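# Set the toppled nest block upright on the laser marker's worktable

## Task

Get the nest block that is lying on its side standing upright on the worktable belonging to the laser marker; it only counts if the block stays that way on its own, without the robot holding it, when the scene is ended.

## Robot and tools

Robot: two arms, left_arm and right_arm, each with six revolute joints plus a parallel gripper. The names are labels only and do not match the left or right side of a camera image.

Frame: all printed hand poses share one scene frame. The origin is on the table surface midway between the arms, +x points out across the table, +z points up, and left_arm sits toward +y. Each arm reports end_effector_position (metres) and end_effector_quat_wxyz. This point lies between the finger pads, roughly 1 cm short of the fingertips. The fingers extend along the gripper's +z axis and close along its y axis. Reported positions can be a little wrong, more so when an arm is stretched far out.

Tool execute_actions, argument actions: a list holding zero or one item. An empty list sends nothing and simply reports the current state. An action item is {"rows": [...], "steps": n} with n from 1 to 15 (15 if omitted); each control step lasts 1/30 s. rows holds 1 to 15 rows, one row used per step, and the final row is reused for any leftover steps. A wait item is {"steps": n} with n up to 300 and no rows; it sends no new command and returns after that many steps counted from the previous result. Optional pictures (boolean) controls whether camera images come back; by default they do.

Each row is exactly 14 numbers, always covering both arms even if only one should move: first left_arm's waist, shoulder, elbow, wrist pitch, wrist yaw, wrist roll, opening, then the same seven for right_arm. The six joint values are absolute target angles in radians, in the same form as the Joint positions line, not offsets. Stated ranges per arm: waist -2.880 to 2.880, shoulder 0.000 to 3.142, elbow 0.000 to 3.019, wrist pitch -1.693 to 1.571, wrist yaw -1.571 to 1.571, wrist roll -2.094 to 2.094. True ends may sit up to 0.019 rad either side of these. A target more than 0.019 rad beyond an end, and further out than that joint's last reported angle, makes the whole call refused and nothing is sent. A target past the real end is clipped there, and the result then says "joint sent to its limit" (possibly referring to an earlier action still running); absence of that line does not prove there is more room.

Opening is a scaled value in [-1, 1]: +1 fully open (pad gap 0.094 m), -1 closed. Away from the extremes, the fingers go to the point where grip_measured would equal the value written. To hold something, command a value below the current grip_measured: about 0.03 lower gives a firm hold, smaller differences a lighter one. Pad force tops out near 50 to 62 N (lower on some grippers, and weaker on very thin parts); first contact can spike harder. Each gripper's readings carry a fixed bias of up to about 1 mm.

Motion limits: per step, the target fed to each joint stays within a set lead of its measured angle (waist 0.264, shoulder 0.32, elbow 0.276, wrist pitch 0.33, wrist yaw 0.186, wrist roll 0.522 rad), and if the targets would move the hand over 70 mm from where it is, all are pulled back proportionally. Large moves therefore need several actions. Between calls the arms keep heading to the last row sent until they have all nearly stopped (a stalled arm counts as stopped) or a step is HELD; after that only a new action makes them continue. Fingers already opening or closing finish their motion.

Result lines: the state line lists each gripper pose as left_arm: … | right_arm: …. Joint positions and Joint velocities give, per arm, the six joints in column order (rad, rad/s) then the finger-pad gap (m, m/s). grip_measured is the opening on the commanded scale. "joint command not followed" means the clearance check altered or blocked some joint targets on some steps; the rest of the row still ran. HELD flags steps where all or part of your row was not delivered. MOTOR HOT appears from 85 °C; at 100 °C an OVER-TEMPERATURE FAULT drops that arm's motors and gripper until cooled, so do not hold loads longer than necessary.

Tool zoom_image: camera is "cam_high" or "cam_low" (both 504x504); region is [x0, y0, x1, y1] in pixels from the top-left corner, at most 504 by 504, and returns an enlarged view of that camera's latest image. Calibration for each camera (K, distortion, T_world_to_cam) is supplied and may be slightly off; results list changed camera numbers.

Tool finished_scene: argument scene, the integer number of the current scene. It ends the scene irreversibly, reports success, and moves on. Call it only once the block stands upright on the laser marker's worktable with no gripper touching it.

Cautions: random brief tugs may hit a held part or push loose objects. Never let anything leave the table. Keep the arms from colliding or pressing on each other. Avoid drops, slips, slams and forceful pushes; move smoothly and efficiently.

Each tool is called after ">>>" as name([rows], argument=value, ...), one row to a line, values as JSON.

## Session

>>> execute_actions(actions=[])

Scene clock: 0.00 s of 4200.00 s.
left_arm: end_effector_position=(+0.0202, +0.4967, +0.2217) grip_measured=+1.000 end_effector_quat_wxyz=(+0.232, -0.191, +0.943, +0.143) | right_arm: end_effector_position=(+0.5861, -0.7227, +0.2776) grip_measured=+1.000 end_effector_quat_wxyz=(-0.365, -0.448, -0.518, +0.631)
Joint positions: left_arm=[ 1.459  0.475  0.666 -1.369  0.398  1.105  0.094] | right_arm=[-0.663  2.057  1.563  0.697  1.257 -0.526  0.094]
Joint velocities: left_arm=[-0.005 -0.015 -0.007  0.007 -0.081  0.037  0.   ] | right_arm=[-0.005 -0.005 -0.017 -0.002 -0.037 -0.007  0.   ]
Motor temperatures (°C, as the motors report them): left_arm=[25 27 26 25 24 26] | right_arm=[26 25 28 27 25 23]

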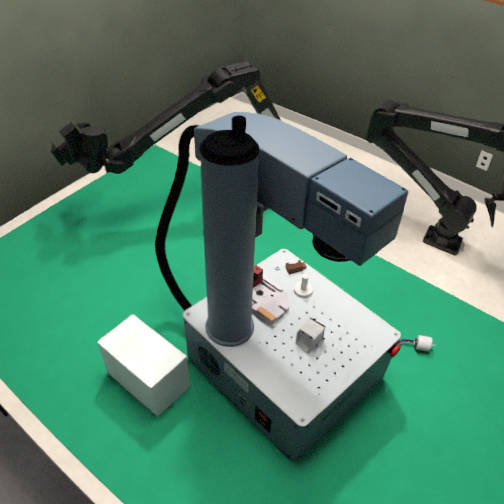

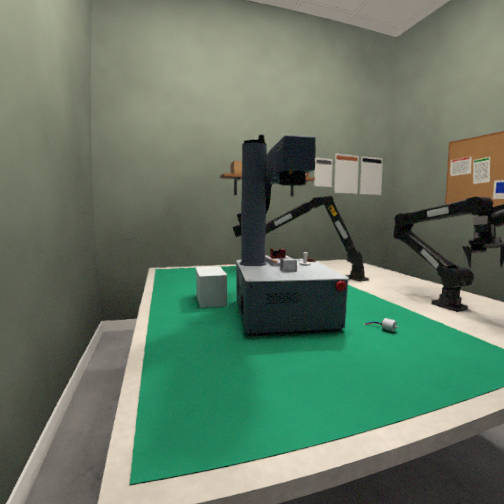

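>>> execute_actions([
  {"rows":[[-0.2,1.5,2.0,-1.2,0,0,1,-0.663,2.057,1.563,0.697,1.257,-0.526,1]]},
], pictures=false)

>>> execute_actions([
  {"rows":[[-0.2,1.5,2.0,-1.2,0,0,1,-0.663,2.057,1.563,0.697,1.257,-0.526,1]]},
], pictures=false)

>>> execute_actions([
  {"steps":40},
], pictures=false)

>>> execute_actions([
  {"rows":[[-0.2,2.05,2.2,-1.2,0,0,1,-0.663,2.057,1.563,0.697,1.257,-0.526,1]]},
], pictures=false)

>>> execute_actions([
  {"steps":25},
])

Scene clock: 9.03 s of 4200.00 s.
left_arm: end_effector_position=(+0.1876, +0.6435, +0.2746) grip_measured=+1.000 end_effector_quat_wxyz=(+0.131, -0.271, +0.948, +0.100) | right_arm: end_effector_position=(+0.5861, -0.7227, +0.2776) grip_measured=+1.000 end_effector_quat_wxyz=(-0.365, -0.448, -0.518, +0.631)
Joint positions: left_arm=[ 0.835  1.179  1.181 -1.243  0.01   0.402  0.094] | right_arm=[-0.663  2.057  1.563  0.697  1.257 -0.526  0.094]
Joint velocities: left_arm=[-1.148  1.353  0.93   0.017 -0.051 -1.033  0.   ] | right_arm=[-0.005 -0.015  0.007  0.017 -0.007 -0.037  0.   ]
Motor temperatures (°C, as the motors report them): left_arm=[25 27 28 25 24 26] | right_arm=[26 26 30 27 25 23]
Steps of this call (steps 1 to 90: nothing new was sent; then 5.53 s passed at rest; steps 91 to 105: all 15 steps of this action). Readings (joint positions):
91: left_arm=[1.448 0.485 0.674 -1.364 0.354 1.069] | right_arm=[-0.663 2.057 1.563 0.697 1.257 -0.526]
92: left_arm=[1.413 0.514 0.695 -1.351 0.297 1.016] | right_arm=[-0.663 2.057 1.563 0.697 1.257 -0.526]
94: left_arm=[1.319 0.608 0.764 -1.319 0.193 0.913] | right_arm=[-0.663 2.057 1.563 0.697 1.257 -0.526]
98: left_arm=[1.128 0.828 0.926 -1.272 0.052 0.712] | right_arm=[-0.663 2.057 1.563 0.697 1.257 -0.526]
105: the state above

Scene clock: 9.53 s of 4200.00 s.
left_arm: end_effector_position=(+0.4434, +0.5259, +0.3145) grip_measured=+1.000 end_effector_quat_wxyz=(+0.195, -0.137, +0.970, +0.051) | right_arm: end_effector_position=(+0.5861, -0.7227, +0.2776) grip_measured=+1.000 end_effector_quat_wxyz=(-0.365, -0.448, -0.518, +0.631)
Joint positions: left_arm=[ 0.284  1.474  1.543 -1.233  0.005  0.128  0.094] | right_arm=[-0.663  2.057  1.563  0.697  1.257 -0.526  0.094]
Joint velocities: left_arm=[-1.05   0.005  0.608 -0.002  0.051 -0.242  0.   ] | right_arm=[-0.005 -0.015 -0.002 -0.007  0.007 -0.051  0.   ]
Motor temperatures (°C, as the motors report them): left_arm=[25 27 28 25 24 26] | right_arm=[26 26 30 27 25 23]
Steps of this call (steps 1 to 15: all 15 steps of this action). Readings (joint positions):
1: left_arm=[0.797 1.224 1.213 -1.241 0.009 0.370] | right_arm=[-0.663 2.057 1.563 0.697 1.257 -0.526]
2: left_arm=[0.760 1.267 1.244 -1.240 0.008 0.339] | right_arm=[-0.663 2.057 1.563 0.697 1.257 -0.526]
4: left_arm=[0.685 1.344 1.303 -1.237 0.006 0.285] | right_arm=[-0.663 2.057 1.563 0.697 1.257 -0.526]
8: left_arm=[0.536 1.442 1.402 -1.234 0.005 0.206] | right_arm=[-0.663 2.057 1.563 0.697 1.257 -0.526]
15: the state above

Scene clock: 10.87 s of 4200.00 s.
left_arm: end_effector_position=(+0.5277, +0.2702, +0.5406) grip_measured=+1.000 end_effector_quat_wxyz=(+0.419, +0.041, +0.907, -0.015) | right_arm: end_effector_position=(+0.5861, -0.7226, +0.2775) grip_measured=+1.000 end_effector_quat_wxyz=(-0.365, -0.448, -0.518, +0.631)
Joint positions: left_arm=[-0.203  1.474  1.983 -1.213  0.003  0.011  0.094] | right_arm=[-0.663  2.057  1.562  0.697  1.257 -0.526  0.094]
Joint velocities: left_arm=[-0.005  0.005 -0.007 -0.007  0.022 -0.007  0.   ] | right_arm=[-0.005 -0.015 -0.002 -0.012  0.037  0.037  0.   ]
Motor temperatures (°C, as the motors report them): left_arm=[25 27 28 25 24 26] | right_arm=[26 26 30 27 25 23]
Steps of this call (steps 1 to 40: the robot went on to your last target). Readings (joint positions):
1: left_arm=[0.249 1.474 1.565 -1.233 0.005 0.120] | right_arm=[-0.663 2.057 1.563 0.697 1.257 -0.526]
2: left_arm=[0.214 1.474 1.587 -1.233 0.005 0.113] | right_arm=[-0.663 2.057 1.563 0.697 1.257 -0.526]
4: left_arm=[0.143 1.474 1.632 -1.233 0.005 0.101] | right_arm=[-0.663 2.057 1.563 0.697 1.257 -0.526]
8: left_arm=[0.003 1.474 1.720 -1.233 0.005 0.080] | right_arm=[-0.663 2.057 1.563 0.697 1.257 -0.526]
40: the state above

Scene clock: 11.37 s of 4200.00 s.
left_arm: end_effector_position=(+0.6230, +0.2639, +0.4506) grip_measured=+1.000 end_effector_quat_wxyz=(+0.355, +0.042, +0.934, -0.014) | right_arm: end_effector_position=(+0.5861, -0.7227, +0.2776) grip_measured=+1.000 end_effector_quat_wxyz=(-0.365, -0.448, -0.518, +0.631)
Joint positions: left_arm=[-0.201  1.737  2.117 -1.225  0.007  0.011  0.094] | right_arm=[-0.663  2.057  1.563  0.697  1.257 -0.526  0.094]
Joint velocities: left_arm=[-0.005 -0.015  0.002 -0.066 -0.022  0.007  0.   ] | right_arm=[ 0.015 -0.005 -0.002  0.002  0.022 -0.095  0.   ]
Motor temperatures (°C, as the motors report them): left_arm=[25 27 28 25 24 26] | right_arm=[26 27 30 27 25 23]
Steps of this call (steps 1 to 15: all 15 steps of this action). Readings (joint positions):
1: left_arm=[-0.203 1.482 1.990 -1.214 0.003 0.011] | right_arm=[-0.663 2.057 1.563 0.697 1.257 -0.526]
2: left_arm=[-0.203 1.500 2.018 -1.214 0.003 0.011] | right_arm=[-0.663 2.057 1.563 0.697 1.257 -0.526]
4: left_arm=[-0.203 1.548 2.071 -1.214 0.003 0.011] | right_arm=[-0.663 2.057 1.563 0.697 1.257 -0.526]
8: left_arm=[-0.203 1.640 2.105 -1.214 0.003 0.011] | right_arm=[-0.663 2.057 1.563 0.697 1.257 -0.526]
15: the state above

Scene clock: 12.20 s of 4200.00 s.
left_arm: end_effector_position=(+0.6227, +0.2639, +0.4509) grip_measured=+1.000 end_effector_quat_wxyz=(+0.354, +0.042, +0.934, -0.014) | right_arm: end_effector_position=(+0.5861, -0.7227, +0.2776) grip_measured=+1.000 end_effector_quat_wxyz=(-0.365, -0.448, -0.518, +0.631)
Joint positions: left_arm=[-0.201  1.737  2.118 -1.227  0.007  0.011  0.094] | right_arm=[-0.663  2.057  1.563  0.697  1.257 -0.526  0.094]
Joint velocities: left_arm=[-0.015 -0.015  0.007  0.007  0.037  0.051  0.   ] | right_arm=[ 0.005 -0.005 -0.017 -0.002 -0.037 -0.066  0.   ]
Motor temperatures (°C, as the motors report them): left_arm=[25 27 29 25 24 26] | right_arm=[26 27 30 27 25 23]
Steps of this call (steps 1 to 15: the robot went on to your last target; steps 16 to 25: nothing new was sent). Readings (joint positions):
1: left_arm=[-0.201 1.737 2.117 -1.227 0.007 0.011] | right_arm=[-0.663 2.057 1.563 0.697 1.257 -0.526]
2: left_arm=[-0.201 1.737 2.118 -1.227 0.007 0.011] | right_arm=[-0.663 2.057 1.563 0.697 1.257 -0.526]
4: left_arm=[-0.201 1.737 2.118 -1.227 0.007 0.011] | right_arm=[-0.663 2.057 1.563 0.697 1.257 -0.526]
8: left_arm=[-0.201 1.737 2.118 -1.227 0.007 0.011] | right_arm=[-0.663 2.057 1.563 0.697 1.257 -0.526]
25: the state above
All arms were judged still, so your last target was given up. Only a new action makes them travel on or press farther. Fingers that are still opening or closing keep moving.

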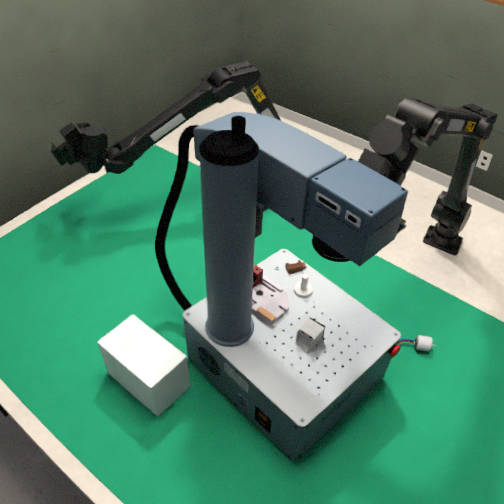

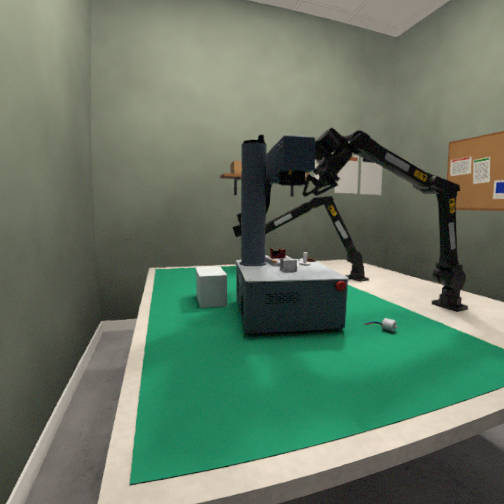

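>>> execute_actions([
  {"rows":[[-0.2,1.4,1.6,-1.2,0,0,1,-0.663,2.057,1.563,0.697,1.257,-0.526,1]]},
], pictures=false)

>>> execute_actions([
  {"steps":25},
], pictures=false)

>>> execute_actions([
  {"rows":[[-0.2,1.75,1.6,-0.9,0,0,1,-0.663,2.057,1.563,0.697,1.257,-0.526,1]]},
], pictures=false)

>>> execute_actions([
  {"steps":15},
])

Scene clock: 17.67 s of 4200.00 s.
left_arm: end_effector_position=(+0.4768, +0.2755, +0.4024) grip_measured=+1.000 end_effector_quat_wxyz=(+0.297, +0.041, +0.954, -0.011) | right_arm: end_effector_position=(+0.5861, -0.7227, +0.2776) grip_measured=+1.000 end_effector_quat_wxyz=(-0.365, -0.448, -0.518, +0.631)
Joint positions: left_arm=[-0.201  1.368  1.606 -1.206  0.003  0.011  0.094] | right_arm=[-0.663  2.057  1.563  0.697  1.257 -0.526  0.094]
Joint velocities: left_arm=[ 0.005  0.054 -0.007 -0.002 -0.007  0.051  0.   ] | right_arm=[-0.024 -0.005 -0.002 -0.017  0.051 -0.007  0.   ]
Motor temperatures (°C, as the motors report them): left_arm=[25 27 29 25 24 26] | right_arm=[26 27 31 27 25 23]
Steps of this call (steps 1 to 90: nothing new was sent; then 1.97 s passed at rest; steps 91 to 105: all 15 steps of this action). Readings (joint positions):
91: left_arm=[-0.201 1.720 2.099 -1.219 0.006 0.011] | right_arm=[-0.663 2.057 1.563 0.697 1.257 -0.526]
92: left_arm=[-0.201 1.690 2.042 -1.212 0.006 0.011] | right_arm=[-0.663 2.057 1.562 0.697 1.257 -0.526]
94: left_arm=[-0.201 1.609 1.912 -1.208 0.005 0.011] | right_arm=[-0.663 2.057 1.563 0.697 1.257 -0.526]
98: left_arm=[-0.201 1.415 1.636 -1.206 0.003 0.011] | right_arm=[-0.663 2.057 1.563 0.697 1.257 -0.526]
105: the state above

Scene clock: 18.50 s of 4200.00 s.
left_arm: end_effector_position=(+0.4783, +0.2754, +0.3996) grip_measured=+1.000 end_effector_quat_wxyz=(+0.294, +0.041, +0.955, -0.011) | right_arm: end_effector_position=(+0.5861, -0.7227, +0.2776) grip_measured=+1.000 end_effector_quat_wxyz=(-0.365, -0.448, -0.518, +0.631)
Joint positions: left_arm=[-0.201  1.374  1.606 -1.206  0.003  0.011  0.094] | right_arm=[-0.663  2.057  1.563  0.697  1.257 -0.526  0.094]
Joint velocities: left_arm=[-0.005 -0.005  0.012 -0.002 -0.037 -0.066  0.   ] | right_arm=[-0.005 -0.015  0.017 -0.002 -0.051  0.051  0.   ]
Motor temperatures (°C, as the motors report them): left_arm=[25 27 29 25 24 26] | right_arm=[26 27 31 27 25 23]
Steps of this call (steps 1 to 15: the robot went on to your last target; steps 16 to 25: nothing new was sent). Readings (joint positions):
1: left_arm=[-0.201 1.370 1.606 -1.206 0.003 0.011] | right_arm=[-0.663 2.057 1.563 0.697 1.257 -0.526]
2: left_arm=[-0.201 1.371 1.606 -1.206 0.003 0.011] | right_arm=[-0.663 2.057 1.563 0.697 1.257 -0.526]
4: left_arm=[-0.201 1.373 1.606 -1.206 0.003 0.011] | right_arm=[-0.663 2.057 1.563 0.697 1.257 -0.526]
8: left_arm=[-0.201 1.374 1.606 -1.206 0.003 0.011] | right_arm=[-0.663 2.057 1.563 0.697 1.257 -0.526]
25: the state above
All arms were judged still, so your last target was given up. Only a new action makes them travel on or press farther. Fingers that are still opening or closing keep moving.

Scene clock: 19.00 s of 4200.00 s.
left_arm: end_effector_position=(+0.5999, +0.2662, +0.2474) grip_measured=+1.000 end_effector_quat_wxyz=(+0.265, +0.042, +0.963, -0.010) | right_arm: end_effector_position=(+0.5861, -0.7227, +0.2776) grip_measured=+1.000 end_effector_quat_wxyz=(-0.365, -0.448, -0.518, +0.631)
Joint positions: left_arm=[-0.201  1.706  1.606 -0.934  0.003  0.011  0.094] | right_arm=[-0.663  2.057  1.563  0.697  1.257 -0.526  0.094]
Joint velocities: left_arm=[-0.015  0.708  0.007  0.252 -0.051 -0.037  0.   ] | right_arm=[ 0.005  0.005 -0.027 -0.007 -0.007 -0.007  0.   ]
Motor temperatures (°C, as the motors report them): left_arm=[25 27 29 25 24 26] | right_arm=[26 27 31 27 25 23]
Steps of this call (steps 1 to 15: all 15 steps of this action). Readings (joint positions):
1: left_arm=[-0.201 1.379 1.606 -1.195 0.003 0.011] | right_arm=[-0.663 2.057 1.563 0.697 1.257 -0.526]
2: left_arm=[-0.201 1.386 1.606 -1.167 0.003 0.011] | right_arm=[-0.663 2.057 1.563 0.697 1.257 -0.526]
4: left_arm=[-0.201 1.416 1.606 -1.113 0.003 0.011] | right_arm=[-0.663 2.057 1.563 0.697 1.257 -0.526]
8: left_arm=[-0.201 1.510 1.606 -1.040 0.003 0.011] | right_arm=[-0.663 2.057 1.562 0.697 1.257 -0.526]
15: the state above

Scene clock: 19.50 s of 4200.00 s.
left_arm: end_effector_position=(+0.6040, +0.2659, +0.2084) grip_measured=+1.000 end_effector_quat_wxyz=(+0.239, +0.042, +0.970, -0.009) | right_arm: end_effector_position=(+0.5861, -0.7227, +0.2776) grip_measured=+1.000 end_effector_quat_wxyz=(-0.365, -0.448, -0.518, +0.631)
Joint positions: left_arm=[-0.201  1.759  1.592 -0.92   0.003  0.01   0.094] | right_arm=[-0.663  2.057  1.563  0.697  1.257 -0.526  0.094]
Joint velocities: left_arm=[-0.015  0.005 -0.027 -0.007 -0.051 -0.051  0.   ] | right_arm=[-0.015  0.015  0.007 -0.012 -0.066 -0.022  0.   ]
Motor temperatures (°C, as the motors report them): left_arm=[25 28 29 25 24 26] | right_arm=[26 27 31 27 25 23]
Steps of this call (steps 1 to 15: the robot went on to your last target). Readings (joint positions):
1: left_arm=[-0.201 1.728 1.605 -0.928 0.003 0.010] | right_arm=[-0.663 2.057 1.562 0.697 1.257 -0.526]
2: left_arm=[-0.201 1.746 1.602 -0.925 0.003 0.010] | right_arm=[-0.663 2.057 1.563 0.697 1.257 -0.526]
4: left_arm=[-0.201 1.764 1.595 -0.925 0.003 0.010] | right_arm=[-0.663 2.057 1.563 0.697 1.257 -0.526]
8: left_arm=[-0.201 1.762 1.592 -0.921 0.003 0.010] | right_arm=[-0.663 2.057 1.563 0.697 1.257 -0.526]
15: the state above

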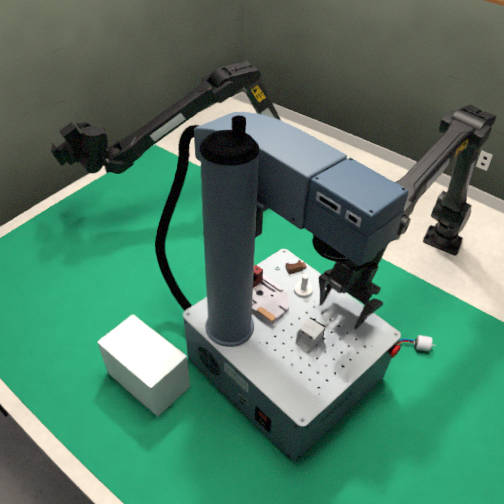

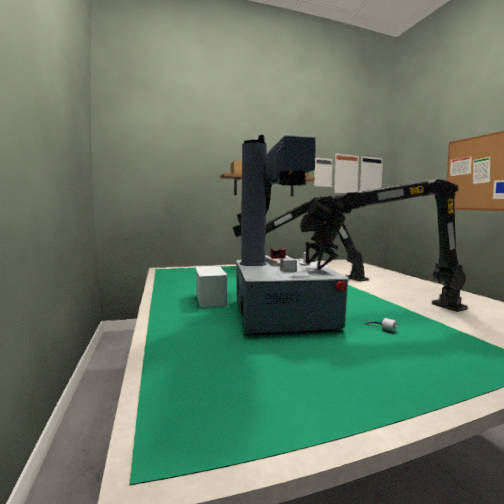

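>>> zoom_image(camera="cam_high", region=[240, 230, 420, 390])

Region (240, 230, 420, 390) of cam_high's 504x504 image, scaled by 2.800, with more detail than that image has.

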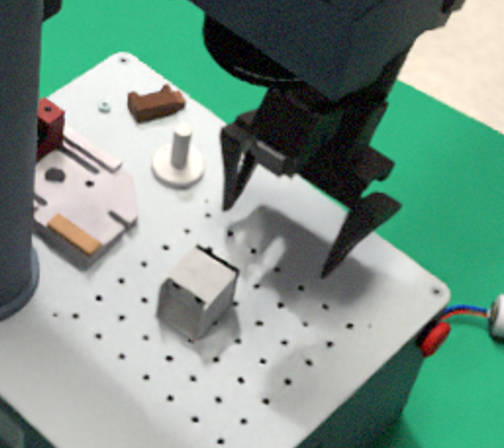

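>>> execute_actions([
  {"rows":[[-0.2,1.75,1.75,-0.9,0,0,1,-0.663,2.057,1.563,0.697,1.257,-0.526,1]]},
], pictures=false)

>>> execute_actions([
  {"rows":[[-0.2,1.85,1.78,-0.85,0,0,1,-0.663,2.057,1.563,0.697,1.257,-0.526,1]]},
])

Scene clock: 26.03 s of 4200.00 s.
left_arm: end_effector_position=(+0.6342, +0.2636, +0.2861) grip_measured=+1.000 end_effector_quat_wxyz=(+0.312, +0.041, +0.949, -0.012) | right_arm: end_effector_position=(+0.5861, -0.7227, +0.2776) grip_measured=+1.000 end_effector_quat_wxyz=(-0.365, -0.448, -0.518, +0.631)
Joint positions: left_arm=[-0.201  1.74   1.719 -0.914  0.003  0.01   0.094] | right_arm=[-0.663  2.057  1.563  0.697  1.257 -0.526  0.094]
Joint velocities: left_arm=[ 0.005 -0.015 -0.012 -0.007  0.037 -0.022  0.   ] | right_arm=[-0.005 -0.005  0.012  0.002 -0.095  0.007  0.   ]
Motor temperatures (°C, as the motors report them): left_arm=[25 28 30 25 24 26] | right_arm=[26 28 31 27 25 23]
Steps of this call (steps 1 to 15: the robot went on to your last target; steps 16 to 90: nothing new was sent; then 3.03 s passed at rest; steps 91 to 105: all 15 steps of this action). Readings (joint positions):
91: left_arm=[-0.201 1.759 1.598 -0.920 0.003 0.010] | right_arm=[-0.663 2.057 1.563 0.697 1.257 -0.526]
92: left_arm=[-0.201 1.761 1.611 -0.920 0.003 0.010] | right_arm=[-0.663 2.057 1.563 0.697 1.257 -0.526]
94: left_arm=[-0.201 1.762 1.649 -0.920 0.003 0.010] | right_arm=[-0.663 2.057 1.563 0.697 1.257 -0.526]
98: left_arm=[-0.201 1.754 1.714 -0.914 0.003 0.010] | right_arm=[-0.663 2.057 1.563 0.697 1.257 -0.526]
105: the state above

Scene clock: 26.53 s of 4200.00 s.
left_arm: end_effector_position=(+0.6618, +0.2616, +0.2464) grip_measured=+1.000 end_effector_quat_wxyz=(+0.304, +0.041, +0.952, -0.011) | right_arm: end_effector_position=(+0.5861, -0.7227, +0.2776) grip_measured=+1.000 end_effector_quat_wxyz=(-0.365, -0.448, -0.518, +0.631)
Joint positions: left_arm=[-0.201  1.831  1.748 -0.869  0.003  0.01   0.094] | right_arm=[-0.663  2.057  1.563  0.697  1.257 -0.526  0.094]
Joint velocities: left_arm=[ 0.005 -0.015 -0.017  0.007 -0.007 -0.022  0.   ] | right_arm=[-0.015  0.005  0.002  0.002  0.037 -0.007  0.   ]
Motor temperatures (°C, as the motors report them): left_arm=[25 28 30 25 24 26] | right_arm=[26 28 31 27 25 23]
Steps of this call (steps 1 to 15: all 15 steps of this action). Readings (joint positions):
1: left_arm=[-0.201 1.745 1.720 -0.909 0.003 0.010] | right_arm=[-0.663 2.057 1.563 0.697 1.257 -0.526]
2: left_arm=[-0.201 1.751 1.729 -0.898 0.003 0.010] | right_arm=[-0.663 2.057 1.562 0.697 1.257 -0.526]
4: left_arm=[-0.201 1.775 1.745 -0.877 0.003 0.010] | right_arm=[-0.663 2.057 1.563 0.697 1.257 -0.526]
8: left_arm=[-0.201 1.814 1.748 -0.869 0.003 0.010] | right_arm=[-0.663 2.057 1.563 0.697 1.257 -0.526]
15: the state above

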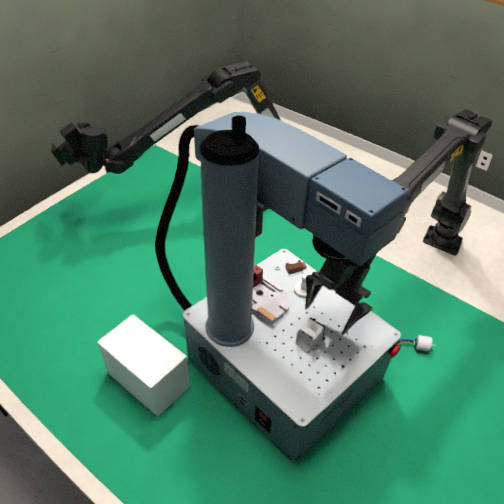

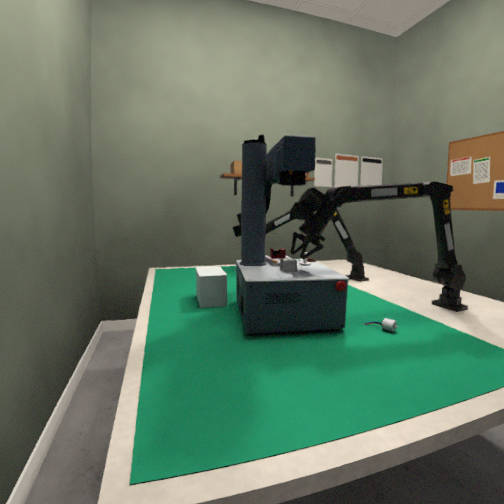

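Descend.

>>> execute_actions([
  {"rows":[[-0.2,1.95,1.78,-0.8,0,0,1,-0.663,2.057,1.563,0.697,1.257,-0.526,1]]},
])

Scene clock: 29.63 s of 4200.00 s.
left_arm: end_effector_position=(+0.6832, +0.2582, +0.1990) grip_measured=+1.000 end_effector_quat_wxyz=(+0.293, +0.043, +0.955, -0.009) | right_arm: end_effector_position=(+0.5861, -0.7227, +0.2776) grip_measured=+1.000 end_effector_quat_wxyz=(-0.365, -0.448, -0.518, +0.631)
Joint positions: left_arm=[-0.204  1.918  1.759 -0.815 -0.001  0.011  0.094] | right_arm=[-0.663  2.057  1.563  0.697  1.257 -0.526  0.094]
Joint velocities: left_arm=[-0.005 -0.005  0.002  0.002  0.066 -0.022  0.   ] | right_arm=[-0.005 -0.005  0.012 -0.007  0.007  0.022  0.   ]
Motor temperatures (°C, as the motors report them): left_arm=[25 28 30 25 24 26] | right_arm=[26 28 31 27 25 23]
Steps of this call (steps 1 to 15: the robot went on to your last target; steps 16 to 78: nothing new was sent; steps 79 to 93: all 15 steps of this action). Readings (joint positions):
79: left_arm=[-0.201 1.836 1.748 -0.863 0.003 0.010] | right_arm=[-0.663 2.057 1.563 0.697 1.257 -0.526]
80: left_arm=[-0.201 1.843 1.751 -0.848 0.003 0.010] | right_arm=[-0.663 2.057 1.563 0.697 1.257 -0.526]
82: left_arm=[-0.201 1.865 1.756 -0.825 0.003 0.010] | right_arm=[-0.663 2.057 1.562 0.697 1.257 -0.526]
86: left_arm=[-0.201 1.913 1.756 -0.821 0.003 0.010] | right_arm=[-0.663 2.057 1.563 0.697 1.257 -0.526]
93: the state above

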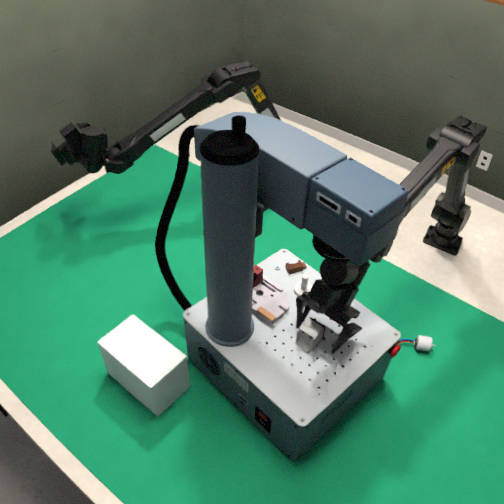

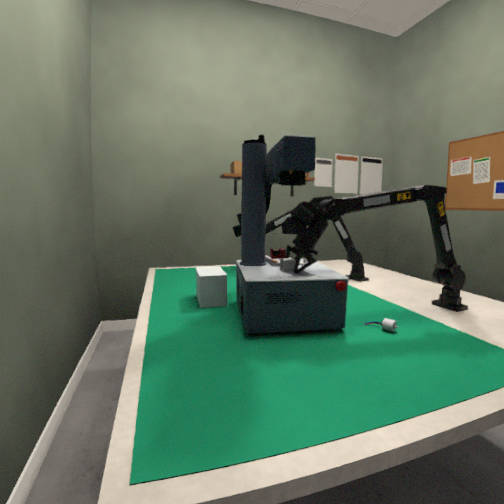

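>>> execute_actions([
  {"rows":[[-0.204,1.918,1.759,-0.815,0,0,-1,-0.663,2.057,1.563,0.697,1.257,-0.526,1]]},
])

Scene clock: 32.13 s of 4200.00 s.
left_arm: end_effector_position=(+0.6831, +0.2576, +0.1990) grip_measured=-0.152 end_effector_quat_wxyz=(+0.293, +0.042, +0.955, -0.010) | right_arm: end_effector_position=(+0.5861, -0.7227, +0.2776) grip_measured=+1.000 end_effector_quat_wxyz=(-0.365, -0.448, -0.518, +0.631)
Joint positions: left_arm=[-0.205  1.918  1.759 -0.815 -0.001  0.009  0.04 ] | right_arm=[-0.663  2.057  1.563  0.697  1.257 -0.526  0.094]
Joint velocities: left_arm=[-0.005 -0.005  0.022  0.022  0.022  0.081 -0.   ] | right_arm=[-0.015 -0.005  0.022  0.012 -0.037 -0.022  0.   ]
Motor temperatures (°C, as the motors report them): left_arm=[25 29 30 25 24 26] | right_arm=[26 28 31 27 25 23]
Steps of this call (steps 1 to 15: the robot went on to your last target; steps 16 to 60: nothing new was sent; steps 61 to 75: all 15 steps of this action). Readings (joint positions):
61: left_arm=[-0.204 1.918 1.759 -0.815 -0.002 0.010] | right_arm=[-0.663 2.057 1.563 0.697 1.257 -0.526]
62: left_arm=[-0.204 1.918 1.759 -0.815 -0.002 0.010] | right_arm=[-0.663 2.057 1.563 0.697 1.257 -0.526]
64: left_arm=[-0.204 1.918 1.759 -0.815 0.001 0.010] | right_arm=[-0.663 2.057 1.563 0.697 1.257 -0.526]
68: left_arm=[-0.205 1.918 1.759 -0.815 -0.001 0.009] | right_arm=[-0.663 2.057 1.563 0.697 1.257 -0.526]
75: the state above

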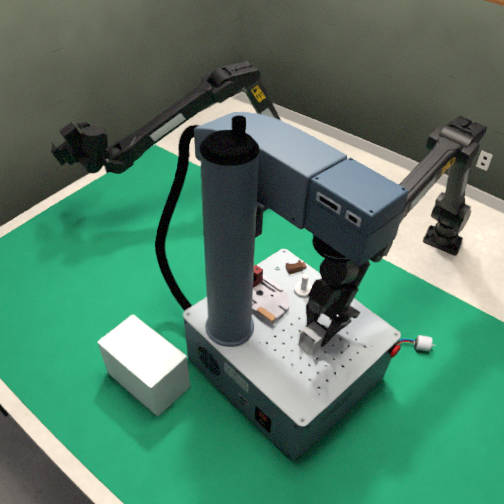

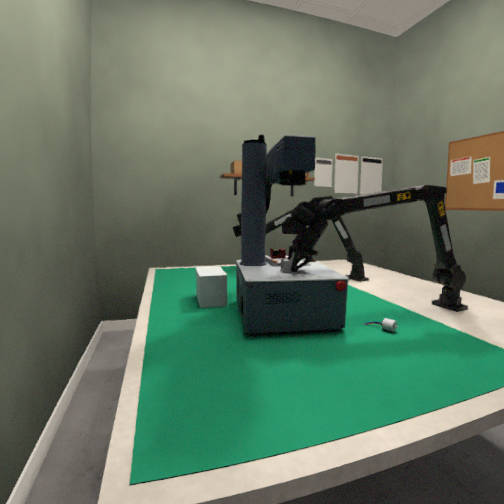

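>>> execute_actions([
  {"rows":[[-0.2,1.75,1.6,-0.6,0,0,-0.19,-0.663,2.057,1.563,0.697,1.257,-0.526,1]]},
], pictures=false)

>>> execute_actions([
  {"rows":[[-0.2,1.6,1.2,0.3,0,0,-0.19,-0.663,2.057,1.563,0.697,1.257,-0.526,1]]},
], pictures=false)

>>> execute_actions([
  {"steps":25},
])

Scene clock: 38.63 s of 4200.00 s.
left_arm: end_effector_position=(+0.6603, +0.2594, +0.2558) grip_measured=-0.152 end_effector_quat_wxyz=(+0.382, +0.041, +0.923, -0.013) | right_arm: end_effector_position=(+0.5861, -0.7227, +0.2776) grip_measured=+1.000 end_effector_quat_wxyz=(-0.365, -0.448, -0.518, +0.631)
Joint positions: left_arm=[-0.205  1.75   1.59  -0.627 -0.001  0.009  0.04 ] | right_arm=[-0.663  2.057  1.563  0.697  1.257 -0.526  0.094]
Joint velocities: left_arm=[-0.005 -0.005  0.002  0.012 -0.051 -0.022 -0.   ] | right_arm=[-0.005 -0.024 -0.002  0.017  0.007  0.007  0.   ]
Motor temperatures (°C, as the motors report them): left_arm=[25 29 30 25 24 26] | right_arm=[26 28 31 27 25 23]
Steps of this call (steps 1 to 15: the robot went on to your last target; steps 16 to 90: nothing new was sent; then 3.00 s passed at rest; steps 91 to 105: all 15 steps of this action). Readings (joint positions):
91: left_arm=[-0.205 1.907 1.735 -0.779 -0.001 0.009] | right_arm=[-0.663 2.057 1.563 0.697 1.257 -0.526]
92: left_arm=[-0.205 1.880 1.682 -0.708 -0.001 0.009] | right_arm=[-0.663 2.057 1.563 0.697 1.257 -0.526]
94: left_arm=[-0.205 1.828 1.610 -0.664 -0.001 0.009] | right_arm=[-0.663 2.057 1.563 0.697 1.257 -0.526]
98: left_arm=[-0.205 1.776 1.590 -0.640 -0.001 0.009] | right_arm=[-0.663 2.057 1.563 0.697 1.257 -0.526]
105: the state above

Scene clock: 39.13 s of 4200.00 s.
left_arm: end_effector_position=(+0.6448, +0.2607, +0.3018) grip_measured=-0.152 end_effector_quat_wxyz=(+0.643, +0.034, +0.765, -0.022) | right_arm: end_effector_position=(+0.5861, -0.7227, +0.2776) grip_measured=+1.000 end_effector_quat_wxyz=(-0.365, -0.448, -0.518, +0.631)
Joint positions: left_arm=[-0.205  1.606  1.167  0.267 -0.001  0.009  0.04 ] | right_arm=[-0.663  2.057  1.563  0.697  1.257 -0.526  0.094]
Joint velocities: left_arm=[-0.005 -0.034  0.007  0.037  0.007 -0.037 -0.001] | right_arm=[-0.005 -0.005 -0.027 -0.002  0.007  0.022  0.   ]
Motor temperatures (°C, as the motors report them): left_arm=[25 29 30 25 24 26] | right_arm=[26 28 31 27 25 23]
Steps of this call (steps 1 to 15: all 15 steps of this action). Readings (joint positions):
1: left_arm=[-0.205 1.740 1.552 -0.569 -0.001 0.009] | right_arm=[-0.663 2.057 1.563 0.697 1.257 -0.526]
2: left_arm=[-0.205 1.705 1.468 -0.446 -0.001 0.009] | right_arm=[-0.663 2.057 1.563 0.697 1.257 -0.526]
4: left_arm=[-0.205 1.633 1.290 -0.250 -0.001 0.009] | right_arm=[-0.663 2.057 1.563 0.697 1.257 -0.526]
8: left_arm=[-0.205 1.616 1.167 0.083 -0.001 0.009] | right_arm=[-0.663 2.057 1.563 0.697 1.257 -0.526]
15: the state above

Scene clock: 39.97 s of 4200.00 s.
left_arm: end_effector_position=(+0.6448, +0.2607, +0.3019) grip_measured=-0.152 end_effector_quat_wxyz=(+0.643, +0.034, +0.764, -0.022) | right_arm: end_effector_position=(+0.5861, -0.7227, +0.2776) grip_measured=+1.000 end_effector_quat_wxyz=(-0.365, -0.448, -0.518, +0.631)
Joint positions: left_arm=[-0.205  1.606  1.167  0.268 -0.001  0.009  0.04 ] | right_arm=[-0.663  2.057  1.563  0.697  1.257 -0.526  0.094]
Joint velocities: left_arm=[-0.005  0.005 -0.007  0.007  0.007 -0.007 -0.003] | right_arm=[-0.005 -0.015  0.007 -0.002  0.066 -0.066  0.   ]
Motor temperatures (°C, as the motors report them): left_arm=[25 29 30 25 24 26] | right_arm=[26 28 31 27 25 23]
Steps of this call (steps 1 to 15: the robot went on to your last target; steps 16 to 25: nothing new was sent). Readings (joint positions):
1: left_arm=[-0.205 1.606 1.167 0.268 -0.001 0.009] | right_arm=[-0.663 2.057 1.562 0.697 1.257 -0.526]
2: left_arm=[-0.205 1.606 1.167 0.268 -0.001 0.009] | right_arm=[-0.663 2.057 1.562 0.697 1.257 -0.526]
4: left_arm=[-0.205 1.606 1.167 0.268 -0.001 0.009] | right_arm=[-0.663 2.057 1.563 0.697 1.257 -0.526]
8: left_arm=[-0.205 1.606 1.167 0.268 -0.001 0.009] | right_arm=[-0.663 2.057 1.563 0.697 1.257 -0.526]
25: the state above
All arms were judged still, so your last target was given up. Only a new action makes them travel on or press farther. Fingers that are still opening or closing keep moving.

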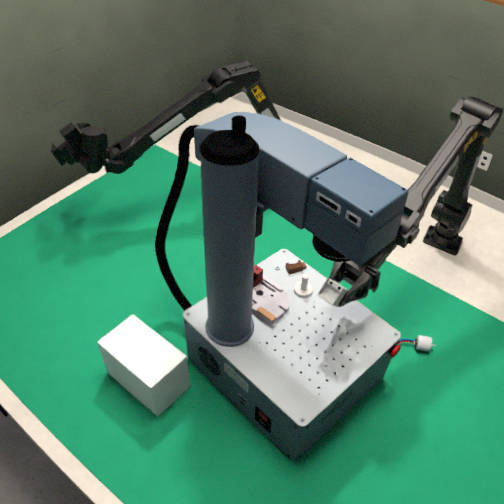

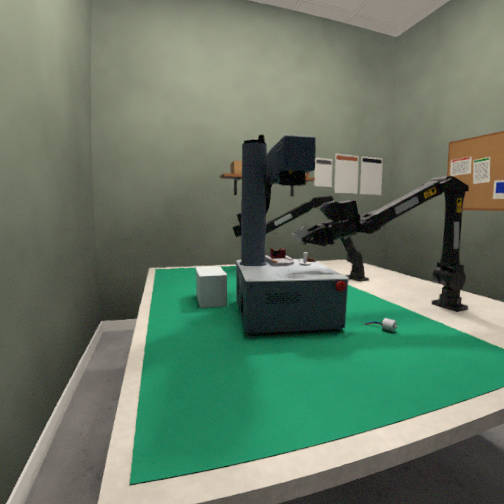

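>>> execute_actions([
  {"rows":[[-0.2,1.75,1.15,0.9,0,0,-0.19,-0.663,2.057,1.563,0.697,1.257,-0.526,1]]},
], pictures=false)

>>> execute_actions([
  {"steps":15},
])

Scene clock: 43.33 s of 4200.00 s.
left_arm: end_effector_position=(+0.6622, +0.2593, +0.3338) grip_measured=-0.152 end_effector_quat_wxyz=(+0.791, +0.027, +0.611, -0.027) | right_arm: end_effector_position=(+0.5861, -0.7227, +0.2776) grip_measured=+1.000 end_effector_quat_wxyz=(-0.365, -0.448, -0.518, +0.631)
Joint positions: left_arm=[-0.205  1.753  1.144  0.864 -0.001  0.009  0.04 ] | right_arm=[-0.663  2.057  1.563  0.697  1.257 -0.526  0.094]
Joint velocities: left_arm=[-0.005 -0.024 -0.012  0.007 -0.007  0.022  0.   ] | right_arm=[-0.015 -0.005  0.002 -0.027 -0.022  0.007  0.   ]
Motor temperatures (°C, as the motors report them): left_arm=[25 29 31 25 24 26] | right_arm=[26 28 31 27 25 23]
Steps of this call (steps 1 to 86: nothing new was sent; steps 87 to 101: all 15 steps of this action). Readings (joint positions):
87: left_arm=[-0.205 1.615 1.162 0.312 -0.001 0.009] | right_arm=[-0.663 2.057 1.563 0.697 1.257 -0.526]
88: left_arm=[-0.205 1.633 1.159 0.416 -0.001 0.009] | right_arm=[-0.663 2.057 1.562 0.697 1.257 -0.526]
90: left_arm=[-0.205 1.685 1.158 0.615 -0.001 0.009] | right_arm=[-0.663 2.057 1.562 0.697 1.257 -0.526]
94: left_arm=[-0.205 1.750 1.150 0.830 -0.001 0.009] | right_arm=[-0.663 2.057 1.563 0.697 1.257 -0.526]
101: the state above

Scene clock: 43.83 s of 4200.00 s.
left_arm: end_effector_position=(+0.6622, +0.2593, +0.3338) grip_measured=-0.152 end_effector_quat_wxyz=(+0.791, +0.027, +0.611, -0.027) | right_arm: end_effector_position=(+0.5861, -0.7227, +0.2776) grip_measured=+1.000 end_effector_quat_wxyz=(-0.365, -0.448, -0.518, +0.631)
Joint positions: left_arm=[-0.205  1.753  1.144  0.864 -0.001  0.009  0.04 ] | right_arm=[-0.663  2.057  1.563  0.697  1.257 -0.526  0.094]
Joint velocities: left_arm=[-0.015 -0.024  0.017 -0.007  0.007 -0.022  0.   ] | right_arm=[-0.005 -0.015  0.012 -0.007  0.007 -0.051  0.   ]
Motor temperatures (°C, as the motors report them): left_arm=[25 29 30 25 24 26] | right_arm=[26 28 31 27 25 23]
Steps of this call (steps 1 to 15: the robot went on to your last target). Readings (joint positions):
1: left_arm=[-0.205 1.753 1.144 0.864 -0.001 0.009] | right_arm=[-0.663 2.057 1.563 0.697 1.257 -0.526]
2: left_arm=[-0.205 1.753 1.144 0.864 -0.001 0.009] | right_arm=[-0.663 2.057 1.563 0.697 1.257 -0.526]
4: left_arm=[-0.205 1.753 1.144 0.864 -0.001 0.009] | right_arm=[-0.663 2.057 1.562 0.697 1.257 -0.526]
8: left_arm=[-0.205 1.753 1.144 0.864 -0.001 0.009] | right_arm=[-0.663 2.057 1.563 0.697 1.257 -0.526]
15: the state above
All arms were judged still, so your last target was given up. Only a new action makes them travel on or press farther. Fingers that are still opening or closing keep moving.

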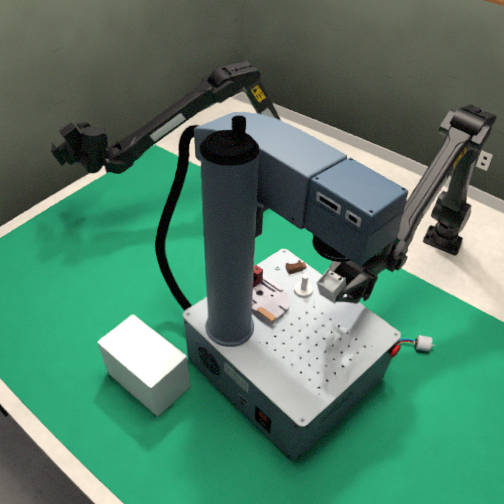

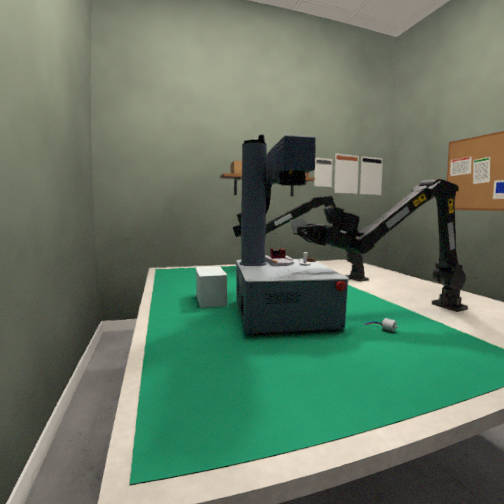

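>>> execute_actions([
  {"rows":[[-0.2,1.95,1.15,1.15,0,0,-0.19,-0.663,2.057,1.563,0.697,1.257,-0.526,1]]},
], pictures=false)

>>> execute_actions([
  {"steps":10},
])

Scene clock: 48.20 s of 4200.00 s.
left_arm: end_effector_position=(+0.6763, +0.2581, +0.2677) grip_measured=-0.158 end_effector_quat_wxyz=(+0.814, +0.025, +0.580, -0.028) | right_arm: end_effector_position=(+0.5861, -0.7227, +0.2776) grip_measured=+1.000 end_effector_quat_wxyz=(-0.365, -0.448, -0.518, +0.631)
Joint positions: left_arm=[-0.205  1.939  1.148  1.122 -0.001  0.009  0.04 ] | right_arm=[-0.663  2.057  1.563  0.697  1.257 -0.526  0.094]
Joint velocities: left_arm=[ 0.005 -0.005 -0.017  0.002 -0.066 -0.037  0.   ] | right_arm=[-0.005 -0.005  0.017 -0.002 -0.007  0.037  0.   ]
Motor temperatures (°C, as the motors report them): left_arm=[25 29 30 25 24 26] | right_arm=[26 28 31 27 25 23]
Steps of this call (steps 1 to 90: nothing new was sent; then 0.87 s passed at rest; steps 91 to 105: all 15 steps of this action). Readings (joint positions):
91: left_arm=[-0.205 1.765 1.144 0.899 -0.001 0.009] | right_arm=[-0.663 2.057 1.563 0.697 1.257 -0.526]
92: left_arm=[-0.205 1.788 1.148 0.984 -0.001 0.009] | right_arm=[-0.663 2.057 1.563 0.697 1.257 -0.526]
94: left_arm=[-0.205 1.843 1.150 1.086 -0.001 0.009] | right_arm=[-0.663 2.057 1.563 0.697 1.257 -0.526]
98: left_arm=[-0.205 1.940 1.147 1.111 -0.000 0.009] | right_arm=[-0.663 2.057 1.563 0.697 1.257 -0.526]
105: the state above

Scene clock: 48.53 s of 4200.00 s.
left_arm: end_effector_position=(+0.6763, +0.2581, +0.2677) grip_measured=-0.158 end_effector_quat_wxyz=(+0.814, +0.025, +0.580, -0.028) | right_arm: end_effector_position=(+0.5861, -0.7227, +0.2776) grip_measured=+1.000 end_effector_quat_wxyz=(-0.365, -0.448, -0.518, +0.631)
Joint positions: left_arm=[-0.205  1.939  1.148  1.122 -0.001  0.009  0.04 ] | right_arm=[-0.663  2.057  1.563  0.697  1.257 -0.526  0.094]
Joint velocities: left_arm=[-0.005 -0.015  0.017 -0.032 -0.11  -0.037  0.001] | right_arm=[-0.015 -0.005 -0.002 -0.002  0.007 -0.037  0.   ]
Motor temperatures (°C, as the motors report them): left_arm=[25 29 30 25 24 26] | right_arm=[26 28 31 27 25 23]
Steps of this call (steps 1 to 10: the robot went on to your last target). Readings (joint positions):
1: left_arm=[-0.205 1.939 1.148 1.122 -0.001 0.009] | right_arm=[-0.663 2.057 1.563 0.697 1.257 -0.526]
2: left_arm=[-0.205 1.939 1.148 1.122 -0.001 0.009] | right_arm=[-0.663 2.057 1.563 0.697 1.257 -0.526]
4: left_arm=[-0.205 1.939 1.148 1.122 -0.001 0.009] | right_arm=[-0.663 2.057 1.563 0.697 1.257 -0.526]
8: left_arm=[-0.205 1.939 1.148 1.122 -0.001 0.009] | right_arm=[-0.663 2.057 1.563 0.697 1.257 -0.526]
10: the state above

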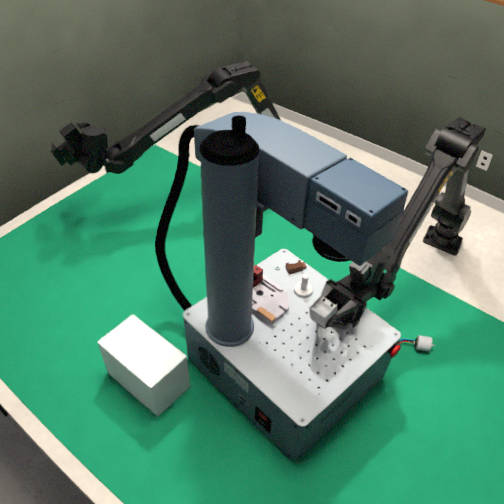

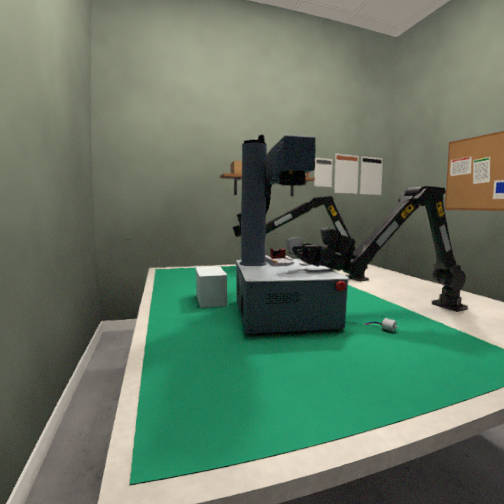

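>>> execute_actions([
  {"rows":[[-0.2,2.03,1.15,1.2,0,0,-0.19,-0.663,2.057,1.563,0.697,1.257,-0.526,1]]},
])

Scene clock: 55.13 s of 4200.00 s.
left_arm: end_effector_position=(+0.6728, +0.2584, +0.2734) grip_measured=-0.158 end_effector_quat_wxyz=(+0.827, +0.024, +0.560, -0.029) | right_arm: end_effector_position=(+0.5861, -0.7227, +0.2776) grip_measured=+1.000 end_effector_quat_wxyz=(-0.365, -0.448, -0.518, +0.631)
Joint positions: left_arm=[-0.205  1.951  1.148  1.183 -0.001  0.009  0.04 ] | right_arm=[-0.663  2.057  1.563  0.697  1.257 -0.526  0.094]
Joint velocities: left_arm=[-0.015 -0.015 -0.002  0.012 -0.007 -0.037 -0.001] | right_arm=[-0.005 -0.015 -0.012 -0.012 -0.007  0.022  0.   ]
Motor temperatures (°C, as the motors report them): left_arm=[25 29 30 26 24 26] | right_arm=[26 28 31 27 25 23]
Steps of this call (steps 1 to 15: the robot went on to your last target; steps 16 to 90: nothing new was sent; then 3.10 s passed at rest; steps 91 to 105: all 15 steps of this action). Readings (joint positions):
91: left_arm=[-0.205 1.943 1.148 1.129 -0.001 0.009] | right_arm=[-0.663 2.057 1.562 0.697 1.257 -0.526]
92: left_arm=[-0.205 1.947 1.148 1.149 -0.001 0.009] | right_arm=[-0.663 2.057 1.563 0.697 1.257 -0.526]
94: left_arm=[-0.205 1.950 1.148 1.173 -0.001 0.009] | right_arm=[-0.663 2.057 1.563 0.697 1.257 -0.526]
98: left_arm=[-0.205 1.951 1.148 1.182 -0.001 0.009] | right_arm=[-0.663 2.057 1.563 0.697 1.257 -0.526]
105: the state above

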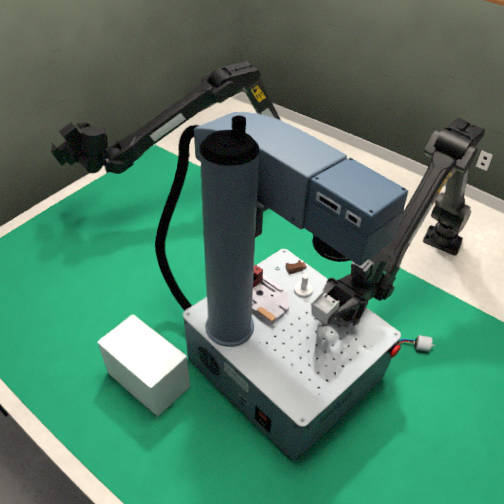

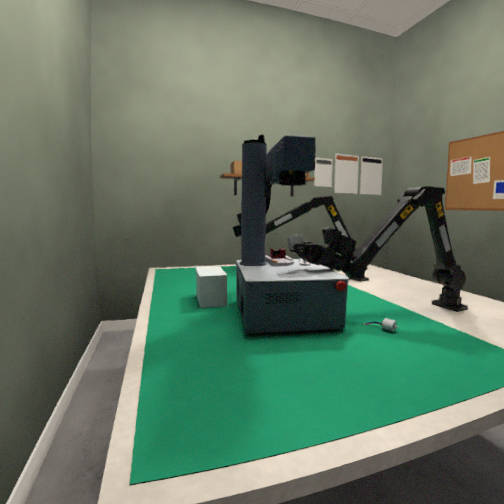

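>>> execute_actions([
  {"rows":[[-0.2,1.93,1.0,1.33,0,0,-0.19,-0.663,2.057,1.563,0.697,1.257,-0.526,1]]},
])

Scene clock: 58.20 s of 4200.00 s.
left_arm: end_effector_position=(+0.6287, +0.2618, +0.2608) grip_measured=-0.158 end_effector_quat_wxyz=(+0.835, +0.024, +0.549, -0.030) | right_arm: end_effector_position=(+0.5861, -0.7227, +0.2776) grip_measured=+1.000 end_effector_quat_wxyz=(-0.365, -0.448, -0.518, +0.631)
Joint positions: left_arm=[-0.205  1.914  1.009  1.311 -0.     0.008  0.04 ] | right_arm=[-0.663  2.057  1.563  0.697  1.257 -0.526  0.094]
Joint velocities: left_arm=[ 0.005 -0.005  0.012  0.007 -0.11  -0.037  0.001] | right_arm=[ 0.005  0.005 -0.007 -0.007 -0.037 -0.022  0.   ]
Motor temperatures (°C, as the motors report them): left_arm=[25 29 29 25 24 26] | right_arm=[26 29 31 27 25 23]
Steps of this call (steps 1 to 15: the robot went on to your last target; steps 16 to 77: nothing new was sent; steps 78 to 92: all 15 steps of this action). Readings (joint positions):
78: left_arm=[-0.205 1.948 1.135 1.200 -0.001 0.009] | right_arm=[-0.663 2.057 1.563 0.697 1.257 -0.526]
79: left_arm=[-0.205 1.940 1.102 1.238 -0.001 0.009] | right_arm=[-0.663 2.057 1.563 0.697 1.257 -0.526]
81: left_arm=[-0.205 1.921 1.033 1.292 -0.000 0.009] | right_arm=[-0.663 2.057 1.563 0.697 1.257 -0.526]
85: left_arm=[-0.205 1.914 1.009 1.311 -0.000 0.009] | right_arm=[-0.663 2.057 1.563 0.697 1.257 -0.526]
92: the state above

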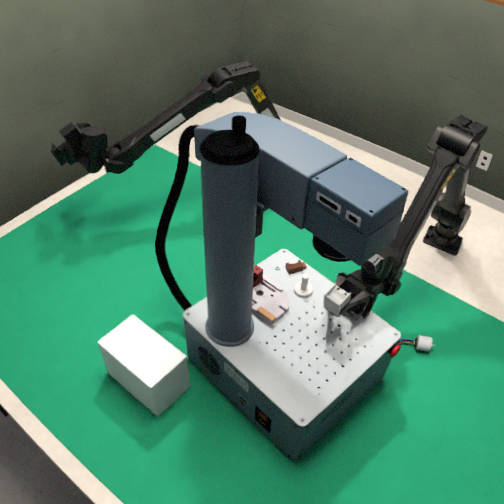

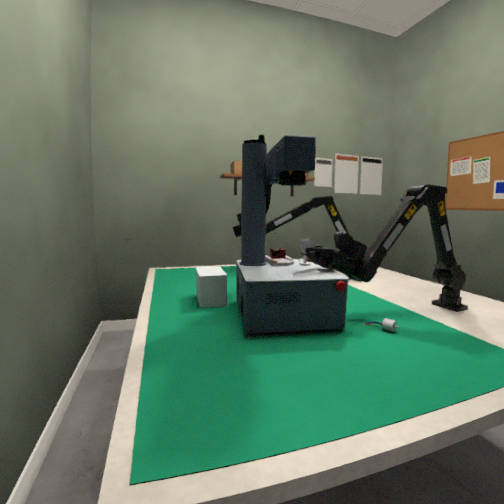

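Now lower.

>>> execute_actions([
  {"rows":[[-0.2,2.0,1.0,1.42,0,0,-0.19,-0.663,2.057,1.563,0.697,1.257,-0.526,1]]},
])

Scene clock: 60.50 s of 4200.00 s.
left_arm: end_effector_position=(+0.6218, +0.2624, +0.2668) grip_measured=-0.158 end_effector_quat_wxyz=(+0.854, +0.022, +0.519, -0.031) | right_arm: end_effector_position=(+0.5861, -0.7227, +0.2776) grip_measured=+1.000 end_effector_quat_wxyz=(-0.365, -0.448, -0.518, +0.631)
Joint positions: left_arm=[-0.205  1.937  1.009  1.407 -0.     0.008  0.04 ] | right_arm=[-0.663  2.057  1.563  0.697  1.257 -0.526  0.094]
Joint velocities: left_arm=[ 0.005 -0.015  0.012 -0.032  0.037 -0.037  0.001] | right_arm=[-0.005 -0.024 -0.017 -0.012 -0.066 -0.037  0.   ]
Motor temperatures (°C, as the motors report them): left_arm=[25 29 29 25 24 26] | right_arm=[26 29 31 27 25 23]
Steps of this call (steps 1 to 15: the robot went on to your last target; steps 16 to 54: nothing new was sent; steps 55 to 69: all 15 steps of this action). Readings (joint positions):
55: left_arm=[-0.205 1.918 1.009 1.323 -0.000 0.008] | right_arm=[-0.663 2.057 1.563 0.697 1.257 -0.526]
56: left_arm=[-0.205 1.925 1.009 1.353 -0.000 0.008] | right_arm=[-0.663 2.057 1.563 0.697 1.257 -0.526]
58: left_arm=[-0.205 1.934 1.009 1.393 -0.000 0.008] | right_arm=[-0.663 2.057 1.563 0.697 1.257 -0.526]
62: left_arm=[-0.205 1.937 1.009 1.407 -0.000 0.008] | right_arm=[-0.663 2.057 1.563 0.697 1.257 -0.526]
69: the state above

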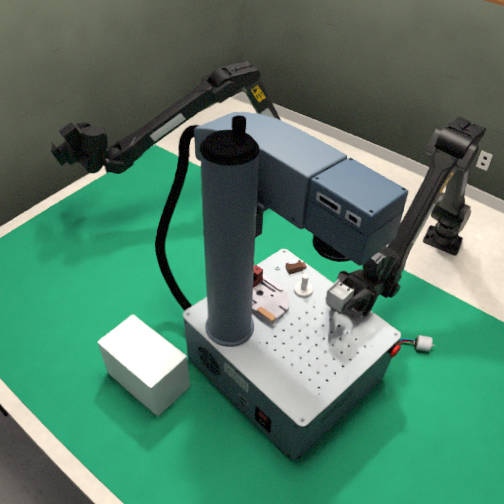

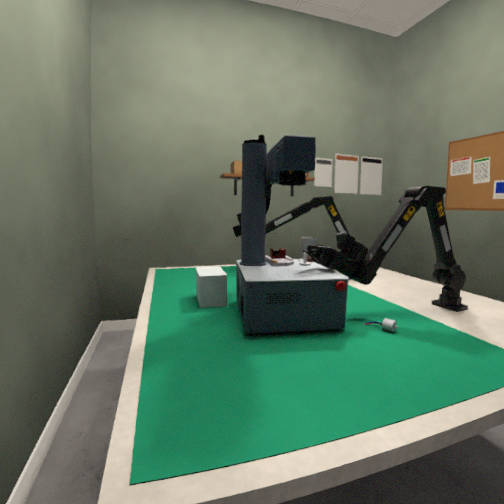

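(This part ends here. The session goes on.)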